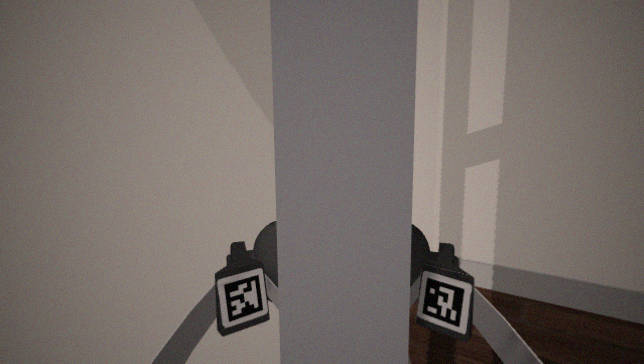

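Call:
{"api": "execute_actions", "payload": {"actions": [{"r2":{"base":{"translate_m":-0.13},"joints":{"arm_m":0.04}},"r1":{"base":{"translate_m":0.04}}}], "cameras": []}}

Call:
{"api": "execute_actions", "payload": {"actions": [{"r2":{"base":{"rotate_rad":-0.45},"joints":{"arm_m":0.01,"wrist_yaw_rad":1.85}},"r1":{"base":{"translate_m":0.03}}}], "cameras": []}}

Call:
{"api": "execute_actions", "payload": {"actions": [{"r2":{"base":{"translate_m":-0.12}},"r1":{"base":{"translate_m":0.08}}}], "cameras": ["r2_nav_camera","r1_nav_camera"]}}

Scene clock: 205.00 s.
r1.base_odometry: x=-2.770 y=-0.968 heading=-2.549 (m, m, rad; r1's odometry frame)
r1.turned_by_wheels: +0.000 (rad since the last result)
r1.turned_by_imu: +0.144 (rad since the last result)
r1.base_tilt: forward=-1.4 right=-1.4 (deg)
r1.lidar_m: 0.78 0.40 0.34 0.33 0.37 0.59 1.45 0.75 0.62 0.61 0.24 0.25
r1.head_depth_mm: 368 413 470 1283 1199 1159 1089 / 449 518 573 939 1204 - 1082 / 578 625 1009 1303 1242 - - / 687 1148 1428 1325 1248 - - / 1078 1170 1321 1323 1261 1198 - / 775 840 923 1021 1144 1173 - / 615 656 706 761 829 907 932
r1.base_status: done
r1.joint_positions: lift_m=+0.360 arm_m=+0.005 wrist_yaw_rad=+3.000 wrist_pitch_rad=-0.417 wrist_roll_rad=-0.013 gripper_m=+0.030 head_pan_rad=-0.004 head_tilt_rad=-1.192
r1.joint_status: not commanded
r1.motor_effort: left_wheel=+0(25) right_wheel=-1(16) lift_m=+37(38) arm_m=-2(2) wrist_yaw_rad=+0(0) wrist_pitch_rad=+6(6) wrist_roll_rad=+1(1) gripper_m=+0(0) head_pan_rad=+1(1) head_tilt_rad=-2(3) (%)
r1.hand_pose: x=+0.0105 y=+0.0721 z=+0.3729 quat_wxyz=(+0.195, +0.696, +0.098, +0.685) (m; r1's base frame)
r1.wrist_depth_mm: 361 - 349 345 342 339 335 / 386 - 376 378 371 367 365 / 426 427 419 411 406 404 397 / 470 470 460 456 451 444 443 / 532 524 - 512 501 499 494 / 569 554 - 548 544 545 529 / 518 529 - 532 512 501 508
r2.base_odometry: x=+2.228 y=-1.312 heading=-0.537 (m, m, rad; r2's odometry frame)
r2.turned_by_wheels: +0.001 (rad since the last result)
r2.turned_by_imu: +0.004 (rad since the last result)
r2.base_tilt: forward=+0.2 right=-0.8 (deg)
r2.lidar_m: 0.39 0.27 0.25 0.26 0.34 0.77 1.22 0.84 0.80 0.81 0.23 0.23
r2.head_depth_mm: 1374 1602 1728 1520 404 1190 1117 / 1420 1657 1729 1516 1356 836 - / 1386 1672 1730 1513 1352 1173 1100 / 908 1089 1362 1462 1351 1220 1119 / 657 747 865 1032 1243 1195 1106 / 515 568 636 720 830 981 1071 / 423 459 502 552 615 694 796
r2.base_status: done
r2.joint_positions: lift_m=+0.360 arm_m=+0.040 wrist_yaw_rad=+1.597 wrist_pitch_rad=-0.010 wrist_roll_rad=-0.013 gripper_m=-0.003 head_pan_rad=-0.206 head_tilt_rad=-0.990
r2.joint_status: all done
r2.on_its_own: gripper_m is held at -0.004, not at your -0.020, by its stall guard, which is still easing; right_wheel is at rest, and its effort (-32) is outside its rest range (-18 to +18)
r2.motor_effort: left_wheel=+1(9) right_wheel=-32(44) lift_m=+21(21) arm_m=-6(16) wrist_yaw_rad=+3(33) wrist_pitch_rad=+5(8) wrist_roll_rad=+0(1) gripper_m=-32(46) head_pan_rad=+3(6) head_tilt_rad=-2(5) (%)
r2.hand_pose: x=+0.2345 y=-0.1789 z=+0.4720 quat_wxyz=(+0.500, +0.505, -0.487, +0.507) (m; r2's base frame)
r2.wrist_depth_mm: 315 381 491 79 - - - / 316 384 501 80 - - - / 316 386 505 82 - - - / 319 391 510 83 - - - / 321 393 504 85 86 - - / 328 397 480 87 87 - - / 327 399 564 89 89 896 889
pictures: none
No camera images: the call's "cameras" was empty. Leave "cameras" out to get every camera's image.

Scene clock: 206.87 s.
r1.base_odometry: x=-2.795 y=-0.985 heading=-2.549 (m, m, rad; r1's odometry frame)
r1.turned_by_wheels: +0.000 (rad since the last result)
r1.turned_by_imu: +0.024 (rad since the last result)
r1.base_tilt: forward=-1.4 right=-1.4 (deg)
r1.lidar_m: 0.75 0.41 0.34 0.34 0.38 0.63 1.36 0.73 0.61 0.61 0.25 1.12
r1.head_depth_mm: 393 441 504 1279 1202 1158 1087 / 479 552 579 956 1209 - 1085 / 611 634 1051 1310 1239 - - / 698 1483 1425 1333 1254 - - / 1032 1121 1291 1318 1251 1198 - / 751 821 908 1016 1151 1178 - / 604 648 699 760 836 929 963
r1.base_status: done
r1.joint_positions: lift_m=+0.360 arm_m=+0.005 wrist_yaw_rad=+3.000 wrist_pitch_rad=-0.417 wrist_roll_rad=-0.013 gripper_m=+0.030 head_pan_rad=-0.004 head_tilt_rad=-1.193
r1.joint_status: not commanded
r1.motor_effort: left_wheel=+0(25) right_wheel=-1(26) lift_m=+38(38) arm_m=-2(1) wrist_yaw_rad=+0(1) wrist_pitch_rad=+6(6) wrist_roll_rad=+1(1) gripper_m=+0(0) head_pan_rad=+1(1) head_tilt_rad=-2(3) (%)
r1.hand_pose: x=+0.0105 y=+0.0721 z=+0.3729 quat_wxyz=(+0.195, +0.696, +0.098, +0.685) (m; r1's base frame)
r1.wrist_depth_mm: 368 - 355 354 352 340 335 / 400 - 388 380 377 367 364 / 444 440 430 415 410 407 398 / 493 490 472 459 451 444 434 / 551 548 - 518 503 495 483 / 577 565 - 554 539 550 531 / 512 532 - 533 509 507 504
r2.base_odometry: x=+2.228 y=-1.312 heading=-0.986 (m, m, rad; r2's odometry frame)
r2.turned_by_wheels: -0.449 (rad since the last result)
r2.turned_by_imu: -0.432 (rad since the last result)
r2.base_tilt: forward=+0.2 right=-0.7 (deg)
r2.lidar_m: 0.93 0.35 0.26 0.25 0.26 0.36 1.03 1.12 0.83 0.80 0.83 0.20
r2.head_depth_mm: - - 318 448 580 1224 1113 / 1477 - - 381 554 1223 1126 / 1483 1760 1733 331 436 1171 1112 / 1467 1735 1712 1522 1346 1148 1109 / 1440 1697 1715 1513 1347 1198 1109 / 1414 1661 1710 1506 1343 1215 1104 / 1382 1529 1365 1217 1097 993 911
r2.base_status: done
r2.joint_positions: lift_m=+0.360 arm_m=+0.010 wrist_yaw_rad=+1.828 wrist_pitch_rad=-0.009 wrist_roll_rad=-0.013 gripper_m=+0.000 head_pan_rad=-0.206 head_tilt_rad=-0.991
r2.joint_status: wrist_yaw_rad off_target (ended at +1.828, target +1.850); the others done
r2.on_its_own: gripper_m is held at -0.001, not at your -0.020, by its stall guard, which is not easing now; right_wheel is at rest, and its effort (-33) is outside its rest range (-18 to +18); wrist_yaw_rad is at rest, and its effort (+13) is outside its rest range (-12 to +12)
r2.motor_effort: left_wheel=-1(9) right_wheel=-33(86) lift_m=+21(21) arm_m=-3(21) wrist_yaw_rad=+13(66) wrist_pitch_rad=+4(5) wrist_roll_rad=+0(0) gripper_m=-24(43) head_pan_rad=+4(4) head_tilt_rad=-2(5) (%)
r2.hand_pose: x=+0.2262 y=-0.0900 z=+0.4722 quat_wxyz=(+0.437, +0.558, -0.426, +0.562) (m; r2's base frame)
r2.wrist_depth_mm: 343 442 624 115 - - - / 347 444 638 117 - - - / 349 444 641 119 - - - / 350 449 648 122 - - - / 353 449 637 123 - - - / 356 455 587 125 129 - - / 356 457 685 129 812 889 898
pictures: none
No camera images: the call's "cameras" was empty. Leave "cameras" out to get every camera's image.

Scene clock: 209.00 s.
r1.base_odometry: x=-2.861 y=-1.030 heading=-2.549 (m, m, rad; r1's odometry frame)
r1.turned_by_wheels: +0.000 (rad since the last result)
r1.turned_by_imu: -0.031 (rad since the last result)
r1.base_tilt: forward=-1.4 right=-1.4 (deg)
r1.lidar_m: 0.80 0.41 0.34 0.34 0.37 0.59 1.46 0.75 0.62 0.61 0.32 1.07
r1.head_depth_mm: 426 490 564 1295 1213 1158 1092 / 498 587 595 1296 1211 - 1082 / 597 640 1396 1309 1239 - - / 682 1497 1416 1330 1247 - - / 1225 1195 1341 1319 1256 1205 - / 793 858 942 1033 1153 1169 - / 629 670 716 770 836 915 930
r1.base_status: done
r1.joint_positions: lift_m=+0.360 arm_m=+0.005 wrist_yaw_rad=+3.000 wrist_pitch_rad=-0.417 wrist_roll_rad=-0.013 gripper_m=+0.030 head_pan_rad=-0.004 head_tilt_rad=-1.193
r1.joint_status: not commanded
r1.motor_effort: left_wheel=+0(22) right_wheel=+0(25) lift_m=+38(38) arm_m=-1(2) wrist_yaw_rad=+0(0) wrist_pitch_rad=+6(6) wrist_roll_rad=+1(1) gripper_m=+0(0) head_pan_rad=+0(1) head_tilt_rad=-3(3) (%)
r1.hand_pose: x=+0.0105 y=+0.0721 z=+0.3730 quat_wxyz=(+0.195, +0.696, +0.098, +0.685) (m; r1's base frame)
r1.wrist_depth_mm: 355 - 355 351 347 343 341 / 387 - 383 378 376 376 369 / 428 428 421 413 413 408 404 / 472 471 459 459 450 455 451 / 530 525 - 515 498 503 499 / 572 572 - 540 545 551 547 / 516 522 - 543 505 505 505
r2.base_odometry: x=+2.162 y=-1.212 heading=-0.986 (m, m, rad; r2's odometry frame)
r2.turned_by_wheels: +0.000 (rad since the last result)
r2.turned_by_imu: +0.013 (rad since the last result)
r2.base_tilt: forward=+0.2 right=-0.7 (deg)
r2.lidar_m: 0.90 0.35 0.26 0.25 0.26 0.37 1.09 1.10 0.82 0.79 0.83 0.21
r2.head_depth_mm: - - 328 541 592 1223 1113 / 1590 - - 390 570 1219 1132 / 1605 1866 1731 355 435 1077 1104 / 1578 1840 1730 1510 1346 1166 1108 / 1549 1829 1716 1504 1343 1181 1109 / 1527 1805 1715 1514 1341 1211 1104 / 1461 1473 1312 1183 1083 989 913
r2.base_status: done
r2.joint_positions: lift_m=+0.360 arm_m=+0.010 wrist_yaw_rad=+1.820 wrist_pitch_rad=-0.009 wrist_roll_rad=-0.013 gripper_m=+0.000 head_pan_rad=-0.206 head_tilt_rad=-0.991
r2.joint_status: not commanded
r2.on_its_own: gripper_m is held at -0.001, not at your -0.020, by its stall guard, which is not easing now; right_wheel is at rest, and its effort (-26) is outside its rest range (-18 to +18); wrist_yaw_rad is at rest, and its effort (+17) is outside its rest range (-12 to +12)
r2.motor_effort: left_wheel=-3(7) right_wheel=-26(75) lift_m=+20(21) arm_m=+4(4) wrist_yaw_rad=+17(17) wrist_pitch_rad=+4(4) wrist_roll_rad=+0(0) gripper_m=-26(26) head_pan_rad=+3(4) head_tilt_rad=-3(4) (%)
r2.hand_pose: x=+0.2267 y=-0.0914 z=+0.4722 quat_wxyz=(+0.440, +0.557, -0.428, +0.560) (m; r2's base frame)
r2.wrist_depth_mm: 348 443 626 118 - - - / 346 444 640 121 - - - / 349 446 639 124 - - - / 351 446 647 127 - - - / 353 459 644 124 130 - - / 357 459 583 126 129 - - / 358 458 682 135 476 896 903
pictures: r1_nav_camera (sideways: a quarter turn counterclockwise sets it upright), r2_nav_camera (sideways: a quarter turn counterclockwise sets it upright)
camera_calibration (this result's frames):
r1_nav_camera: T_world_to_cam=[[0.938384, -0.0181448, 0.345117, -0.415385], [-0.018572, -0.999825, -0.0020687, 0.0518069], [0.345094, -0.00446826, -0.938558, 1.16784], [0, 0, 0, 1]] pos_world=[-0.0122604, 0.049479, 1.23955]
r2_nav_camera: T_world_to_cam=[[0.797595, -0.13199, 0.588575, -0.733914], [-0.147577, -0.988811, -0.0217585, 0.0807567], [0.584861, -0.0695058, -0.80815, 0.999508], [0, 0, 0, 1]] pos_world=[0.0127106, 0.0524552, 1.24147]
Images, in order (width x height): r1_nav_camera 672x504, r2_nav_camera 672x504.

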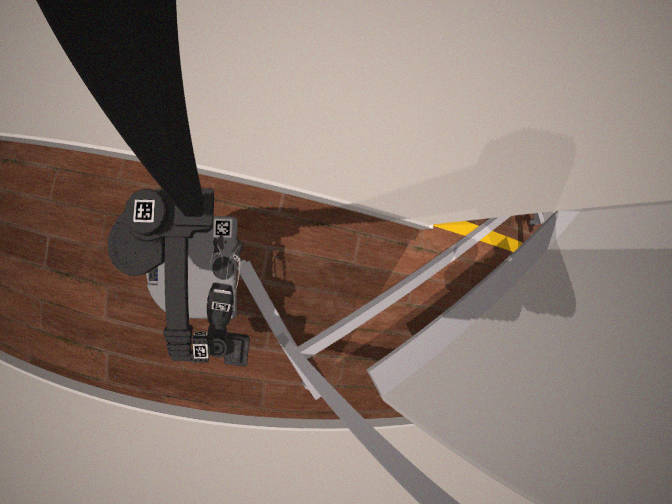

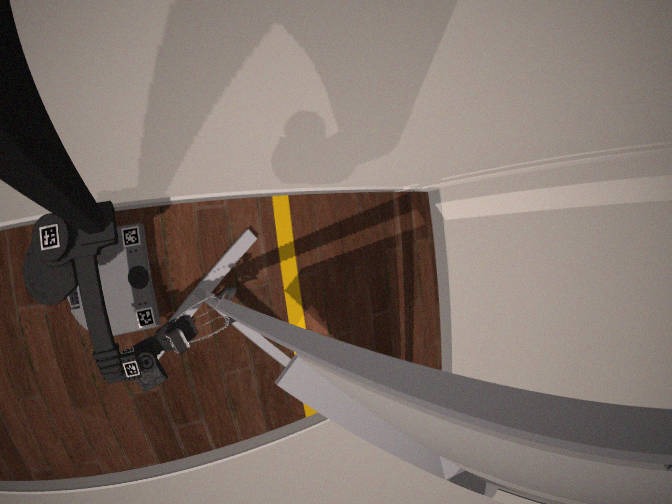

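Call:
{"api": "execute_actions", "payload": {"actions": [{"r2":{"base":{"translate_m":0.06},"joints":{"gripper_m":0.08}},"r1":{"base":{"rotate_rad":-0.12}}}], "cameras": []}}

Call:
{"api": "execute_actions", "payload": {"actions": [{"r2":{"joints":{"gripper_m":-0.02}}}], "cameras": []}}

Call:
{"api": "execute_actions", "payload": {"actions": [{"r2":{"base":{"translate_m":-0.12}},"r1":{"base":{"translate_m":0.11}}}], "cameras": []}}

Call:
{"api": "execute_actions", "payload": {"actions": [{"r2":{"base":{"translate_m":-0.1}},"r1":{"base":{"translate_m":0.12}}}], "cameras": ["r2_nav_camera","r1_nav_camera"]}}

Scene clock: 211.00 s.
r1.base_odometry: x=-2.861 y=-1.030 heading=-2.669 (m, m, rad; r1's odometry frame)
r1.turned_by_wheels: -0.120 (rad since the last result)
r1.turned_by_imu: -0.122 (rad since the last result)
r1.base_tilt: forward=-1.3 right=-1.4 (deg)
r1.lidar_m: 1.87 0.45 0.34 0.34 0.35 0.51 1.67 0.82 0.63 0.61 0.32 0.32
r1.head_depth_mm: 384 448 540 1308 1235 1160 1084 / 436 522 584 1293 1214 - 1077 / 506 613 1379 1302 1243 - - / 602 650 1381 1328 1245 - - / 684 1517 1412 1342 1255 1199 - / 1222 1107 1128 1178 1190 1172 - / 787 805 825 844 867 894 870
r1.base_status: done
r1.joint_positions: lift_m=+0.360 arm_m=+0.005 wrist_yaw_rad=+3.000 wrist_pitch_rad=-0.417 wrist_roll_rad=-0.013 gripper_m=+0.030 head_pan_rad=-0.004 head_tilt_rad=-1.193
r1.joint_status: not commanded
r1.motor_effort: left_wheel=+8(8) right_wheel=+18(19) lift_m=+38(36) arm_m=-1(1) wrist_yaw_rad=+0(0) wrist_pitch_rad=+6(6) wrist_roll_rad=+1(1) gripper_m=+0(0) head_pan_rad=+1(1) head_tilt_rad=-2(2) (%)
r1.hand_pose: x=+0.0105 y=+0.0721 z=+0.3730 quat_wxyz=(+0.195, +0.696, +0.098, +0.685) (m; r1's base frame)
r1.wrist_depth_mm: 330 - 343 345 354 366 374 / 359 - 372 381 391 402 411 / 387 395 405 419 425 436 451 / 423 439 451 459 477 483 506 / 473 481 - 514 533 545 562 / 513 525 - 556 562 583 576 / 509 533 - 535 504 503 505
r2.base_odometry: x=+2.195 y=-1.261 heading=-0.987 (m, m, rad; r2's odometry frame)
r2.turned_by_wheels: -0.001 (rad since the last result)
r2.turned_by_imu: -0.018 (rad since the last result)
r2.base_tilt: forward=+0.2 right=-0.7 (deg)
r2.lidar_m: 0.96 0.36 0.26 0.25 0.26 0.36 1.01 1.13 0.82 0.80 0.83 0.17
r2.head_depth_mm: 1579 1842 - - 555 1207 1117 / 1576 1867 1767 - 328 1208 1125 / 1553 1856 1729 1516 1331 605 1094 / 1531 1811 1720 1507 1349 1220 1108 / 1495 1771 1717 1512 1344 1181 1110 / 1471 1737 1727 1508 1341 1212 1108 / 1433 1589 1402 1241 1112 1006 919
r2.base_status: translate_m off_target (by the wheels' count: +0.0598 of +0.0600)
r2.joint_positions: lift_m=+0.360 arm_m=+0.010 wrist_yaw_rad=+1.819 wrist_pitch_rad=-0.021 wrist_roll_rad=-0.013 gripper_m=+0.080 head_pan_rad=-0.206 head_tilt_rad=-0.991
r2.joint_status: all done
r2.on_its_own: wrist_yaw_rad is held at +1.803, not at your +1.850, by its stall guard, which is not easing now; right_wheel is at rest, and its effort (+50) is outside its rest range (-18 to +18)
r2.motor_effort: left_wheel=+4(7) right_wheel=+50(59) lift_m=+21(20) arm_m=+2(3) wrist_yaw_rad=-10(18) wrist_pitch_rad=+9(9) wrist_roll_rad=+0(0) gripper_m=-5(97) head_pan_rad=+4(4) head_tilt_rad=-5(3) (%)
r2.hand_pose: x=+0.2265 y=-0.0921 z=+0.4692 quat_wxyz=(+0.443, +0.559, -0.425, +0.557) (m; r2's base frame)
r2.wrist_depth_mm: 351 444 572 71 - - - / 353 449 579 72 - - - / 354 455 585 74 - - - / 354 452 576 75 - - - / 358 458 587 77 - - - / 358 462 - 78 - - - / 358 444 635 80 808 839 858
pictures: none
No camera images: the call's "cameras" was empty. Leave "cameras" out to get every camera's image.

Scene clock: 212.73 s.
r1.base_odometry: x=-2.861 y=-1.030 heading=-2.669 (m, m, rad; r1's odometry frame)
r1.turned_by_wheels: +0.000 (rad since the last result)
r1.turned_by_imu: +0.000 (rad since the last result)
r1.base_tilt: forward=-1.4 right=-1.4 (deg)
r1.lidar_m: 1.87 0.45 0.34 0.34 0.36 0.51 1.67 0.82 0.63 0.61 0.32 0.32
r1.head_depth_mm: 384 447 541 1314 1232 1159 1087 / 437 521 584 1294 1211 - 1082 / 506 614 1375 1306 1242 - - / 603 648 1383 1335 1254 - - / 685 1518 1422 1337 1252 1199 - / 1226 1109 1135 1174 1188 1170 - / 788 804 823 844 871 897 868
r1.base_status: not commanded
r1.joint_positions: lift_m=+0.360 arm_m=+0.005 wrist_yaw_rad=+3.000 wrist_pitch_rad=-0.417 wrist_roll_rad=-0.013 gripper_m=+0.030 head_pan_rad=-0.004 head_tilt_rad=-1.193
r1.joint_status: not commanded
r1.motor_effort: left_wheel=+8(8) right_wheel=+18(18) lift_m=+38(38) arm_m=-1(2) wrist_yaw_rad=+0(0) wrist_pitch_rad=+6(6) wrist_roll_rad=+1(1) gripper_m=+1(1) head_pan_rad=+0(1) head_tilt_rad=-3(3) (%)
r1.hand_pose: x=+0.0105 y=+0.0721 z=+0.3730 quat_wxyz=(+0.195, +0.696, +0.098, +0.685) (m; r1's base frame)
r1.wrist_depth_mm: 329 - 342 347 359 360 381 / 353 - 370 379 389 399 414 / 384 393 402 415 429 445 447 / 423 435 449 449 472 487 499 / 468 483 - 519 529 543 571 / 504 519 - 546 566 579 571 / 518 520 - 531 506 504 497
r2.base_odometry: x=+2.195 y=-1.261 heading=-0.987 (m, m, rad; r2's odometry frame)
r2.turned_by_wheels: +0.000 (rad since the last result)
r2.turned_by_imu: +0.000 (rad since the last result)
r2.base_tilt: forward=+0.2 right=-0.7 (deg)
r2.lidar_m: 0.96 0.36 0.26 0.25 0.26 0.36 1.01 1.13 0.83 0.80 0.83 0.17
r2.head_depth_mm: 1593 1861 - - 555 1205 1118 / 1577 1876 1767 - 336 1200 1125 / 1555 1846 1735 1514 1330 560 1096 / 1527 1816 1721 1520 1348 1219 1105 / 1495 1777 1720 1508 1345 1187 1103 / 1470 1729 1713 1506 1351 1219 1100 / 1431 1585 1405 1239 1109 1001 922
r2.base_status: not commanded
r2.joint_positions: lift_m=+0.360 arm_m=+0.010 wrist_yaw_rad=+1.846 wrist_pitch_rad=-0.021 wrist_roll_rad=-0.013 gripper_m=-0.018 head_pan_rad=-0.206 head_tilt_rad=-0.991
r2.joint_status: all done
r2.on_its_own: right_wheel is at rest, and its effort (+49) is outside its rest range (-18 to +18); wrist_yaw_rad moved +0.028 to your old target +1.850
r2.motor_effort: left_wheel=+3(5) right_wheel=+49(51) lift_m=+21(20) arm_m=+2(2) wrist_yaw_rad=+3(20) wrist_pitch_rad=+8(8) wrist_roll_rad=+0(0) gripper_m=-49(100) head_pan_rad=+4(4) head_tilt_rad=-4(3) (%)
r2.hand_pose: x=+0.2247 y=-0.0853 z=+0.4692 quat_wxyz=(+0.436, +0.565, -0.417, +0.563) (m; r2's base frame)
r2.wrist_depth_mm: 341 440 582 70 76 - - / 346 436 578 72 78 - - / 344 438 624 73 80 - - / 348 444 625 75 81 - - / 348 445 599 77 83 - - / 351 447 - 79 84 - - / 351 431 654 81 87 887 870
pictures: none
No camera images: the call's "cameras" was empty. Leave "cameras" out to get every camera's image.

Scene clock: 215.00 s.
r1.base_odometry: x=-2.959 y=-1.080 heading=-2.669 (m, m, rad; r1's odometry frame)
r1.turned_by_wheels: +0.000 (rad since the last result)
r1.turned_by_imu: -0.112 (rad since the last result)
r1.base_tilt: forward=-1.5 right=-1.3 (deg)
r1.lidar_m: 1.79 0.51 0.36 0.34 0.35 0.46 1.10 0.92 0.64 0.61 0.62 0.33
r1.head_depth_mm: 354 421 1380 1289 1236 1158 1090 / 388 471 574 1316 1225 - 1081 / 430 535 600 1300 1220 - - / 482 614 1385 1327 1247 - - / 551 645 1405 1341 1249 1197 - / 639 1123 1409 1305 1242 1172 - / 694 1152 978 945 923 904 840
r1.base_status: done
r1.joint_positions: lift_m=+0.360 arm_m=+0.005 wrist_yaw_rad=+3.000 wrist_pitch_rad=-0.417 wrist_roll_rad=-0.013 gripper_m=+0.030 head_pan_rad=-0.004 head_tilt_rad=-1.193
r1.joint_status: not commanded
r1.motor_effort: left_wheel=+6(18) right_wheel=+12(26) lift_m=+38(38) arm_m=-1(1) wrist_yaw_rad=+0(0) wrist_pitch_rad=+6(6) wrist_roll_rad=+1(1) gripper_m=+0(1) head_pan_rad=+1(1) head_tilt_rad=-3(3) (%)
r1.hand_pose: x=+0.0105 y=+0.0721 z=+0.3730 quat_wxyz=(+0.195, +0.696, +0.098, +0.685) (m; r1's base frame)
r1.wrist_depth_mm: 313 - 341 356 376 397 422 / 336 - 367 392 409 435 466 / 361 377 402 426 454 483 516 / 394 413 449 466 505 539 589 / 435 458 - 532 560 603 641 / 473 496 - 569 564 584 570 / 494 516 - 527 501 508 502
r2.base_odometry: x=+2.129 y=-1.161 heading=-0.986 (m, m, rad; r2's odometry frame)
r2.turned_by_wheels: +0.000 (rad since the last result)
r2.turned_by_imu: +0.002 (rad since the last result)
r2.base_tilt: forward=+0.2 right=-0.8 (deg)
r2.lidar_m: 0.96 0.36 0.26 0.25 0.26 0.36 1.02 1.12 0.83 0.80 0.83 0.17
r2.head_depth_mm: 1687 - - 601 572 1222 1119 / 1700 1926 1763 - 538 1223 1128 / 1683 1920 1721 1519 1306 576 1097 / 1651 1902 1717 1517 1348 1220 1109 / 1620 1863 1714 1505 1348 1182 1110 / 1587 1866 1708 1509 1342 1215 1107 / 1545 1607 1396 1240 1113 1010 923
r2.base_status: done
r2.joint_positions: lift_m=+0.360 arm_m=+0.010 wrist_yaw_rad=+1.869 wrist_pitch_rad=-0.020 wrist_roll_rad=-0.013 gripper_m=-0.005 head_pan_rad=-0.206 head_tilt_rad=-0.991
r2.joint_status: not commanded
r2.on_its_own: gripper_m is held at -0.007, not at your -0.020, by its stall guard, which is still easing; right_wheel is at rest, and its effort (-19) is outside its rest range (-18 to +18)
r2.motor_effort: left_wheel=+2(4) right_wheel=-19(39) lift_m=+21(21) arm_m=+2(1) wrist_yaw_rad=-10(16) wrist_pitch_rad=+8(8) wrist_roll_rad=+0(0) gripper_m=-42(50) head_pan_rad=+4(4) head_tilt_rad=-3(2) (%)
r2.hand_pose: x=+0.2231 y=-0.0798 z=+0.4694 quat_wxyz=(+0.429, +0.569, -0.411, +0.568) (m; r2's base frame)
r2.wrist_depth_mm: 334 419 555 72 78 - - / 338 424 566 73 80 - - / 337 428 603 75 82 - - / 337 435 606 76 84 - - / 341 432 576 78 85 - - / 346 437 - 80 86 - - / 347 423 634 82 89 851 871
pictures: none
No camera images: the call's "cameras" was empty. Leave "cameras" out to get every camera's image.

Scene clock: 217.60 s.
r1.base_odometry: x=-3.066 y=-1.134 heading=-2.669 (m, m, rad; r1's odometry frame)
r1.turned_by_wheels: +0.000 (rad since the last result)
r1.turned_by_imu: -0.049 (rad since the last result)
r1.base_tilt: forward=-1.4 right=-1.3 (deg)
r1.lidar_m: 1.67 0.56 0.38 0.35 0.36 0.45 0.99 0.95 0.64 0.60 0.61 0.35
r1.head_depth_mm: 348 477 1407 1299 1231 1157 1091 / 374 458 581 1279 1230 - 1080 / 405 505 594 1304 1222 - - / 440 564 1015 1323 1251 - - / 484 620 1399 1335 1256 1200 - / 537 650 1413 1335 1245 1182 - / 601 1111 1150 1027 976 932 858
r1.base_status: done
r1.joint_positions: lift_m=+0.360 arm_m=+0.005 wrist_yaw_rad=+3.000 wrist_pitch_rad=-0.417 wrist_roll_rad=-0.013 gripper_m=+0.030 head_pan_rad=-0.004 head_tilt_rad=-1.193
r1.joint_status: not commanded
r1.on_its_own: right_wheel is at rest, and its effort (+20) is outside its rest range (-18 to +18)
r1.motor_effort: left_wheel=+7(13) right_wheel=+20(27) lift_m=+37(38) arm_m=-1(1) wrist_yaw_rad=+0(0) wrist_pitch_rad=+6(6) wrist_roll_rad=+1(1) gripper_m=+0(0) head_pan_rad=+1(1) head_tilt_rad=-2(2) (%)
r1.hand_pose: x=+0.0105 y=+0.0721 z=+0.3730 quat_wxyz=(+0.195, +0.696, +0.098, +0.685) (m; r1's base frame)
r1.wrist_depth_mm: 315 - 350 370 397 425 457 / 336 - 382 400 436 469 500 / 362 376 416 444 476 517 580 / 391 416 459 485 531 590 751 / 429 458 - 544 594 638 682 / 469 503 - 564 564 578 583 / 502 509 - 530 505 506 507
r2.base_odometry: x=+2.074 y=-1.078 heading=-0.986 (m, m, rad; r2's odometry frame)
r2.turned_by_wheels: +0.000 (rad since the last result)
r2.turned_by_imu: +0.001 (rad since the last result)
r2.base_tilt: forward=+0.2 right=-0.7 (deg)
r2.lidar_m: 0.96 0.36 0.26 0.25 0.26 0.36 1.02 1.12 0.82 0.80 0.83 0.16
r2.head_depth_mm: 1781 - - 621 592 1222 1114 / 1805 2010 1758 - 554 1222 1127 / 1783 1958 1724 1531 364 607 1094 / 1742 1952 1719 1517 1349 1219 1094 / 1718 1923 1723 1509 1344 1177 1105 / 1688 1900 1717 1508 1340 1193 1105 / 1613 1617 1401 1238 1112 1010 924
r2.base_status: done
r2.joint_positions: lift_m=+0.360 arm_m=+0.010 wrist_yaw_rad=+1.899 wrist_pitch_rad=-0.020 wrist_roll_rad=-0.013 gripper_m=+0.010 head_pan_rad=-0.206 head_tilt_rad=-0.991
r2.joint_status: not commanded
r2.on_its_own: wrist_yaw_rad is held at +1.904, not at your +1.850, by its stall guard, which is not easing now; gripper_m is held at +0.009, not at your -0.020, by its stall guard, which is still easing
r2.motor_effort: left_wheel=+1(5) right_wheel=+1(31) lift_m=+20(21) arm_m=+1(2) wrist_yaw_rad=+2(20) wrist_pitch_rad=+8(8) wrist_roll_rad=+0(0) gripper_m=-35(43) head_pan_rad=+4(4) head_tilt_rad=-3(3) (%)
r2.hand_pose: x=+0.2207 y=-0.0724 z=+0.4694 quat_wxyz=(+0.420, +0.575, -0.403, +0.575) (m; r2's base frame)
r2.wrist_depth_mm: 329 408 535 73 81 - - / 329 409 537 75 83 - - / 334 417 576 76 85 - - / 331 421 581 78 87 - - / 335 426 553 80 88 - - / 337 426 - 82 88 - - / 343 411 613 84 93 827 879
pictures: r1_nav_camera (sideways: a quarter turn counterclockwise sets it upright), r2_nav_camera (sideways: a quarter turn counterclockwise sets it upright)
camera_calibration (this result's frames):
r1_nav_camera: T_world_to_cam=[[0.938384, -0.0181449, 0.345117, -0.415386], [-0.0185721, -0.999825, -0.00206871, 0.0518069], [0.345094, -0.00446831, -0.938557, 1.16784], [0, 0, 0, 1]] pos_world=[-0.0122604, 0.049479, 1.23955]
r2_nav_camera: T_world_to_cam=[[0.797595, -0.13199, 0.588575, -0.733914], [-0.147577, -0.988811, -0.0217585, 0.0807567], [0.584861, -0.0695059, -0.80815, 0.999508], [0, 0, 0, 1]] pos_world=[0.0127106, 0.0524552, 1.24147]
Images, in order (width x height): r1_nav_camera 672x504, r2_nav_camera 672x504.

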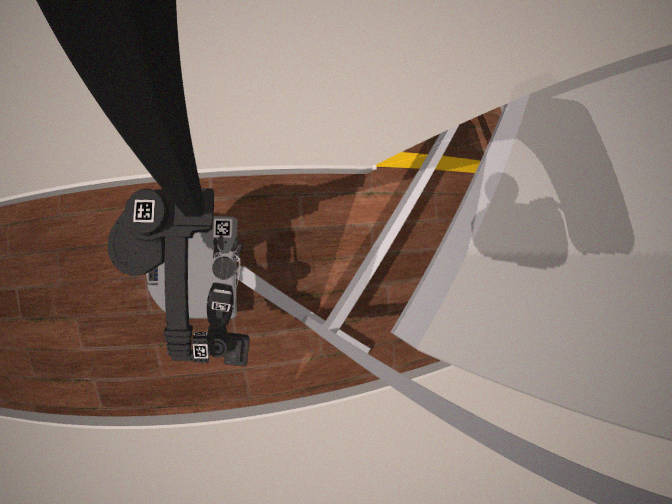

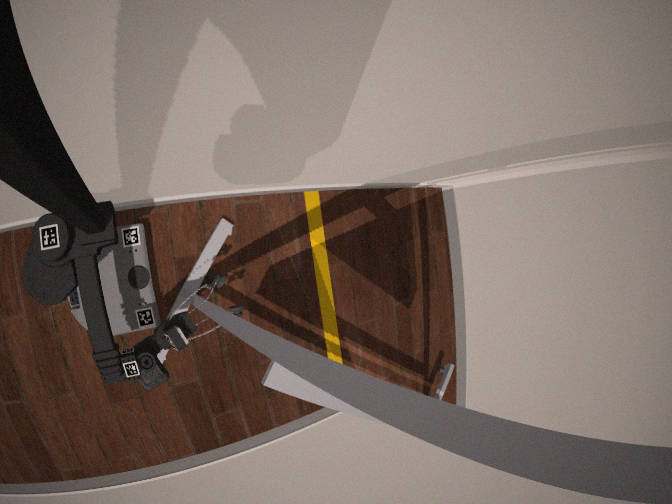

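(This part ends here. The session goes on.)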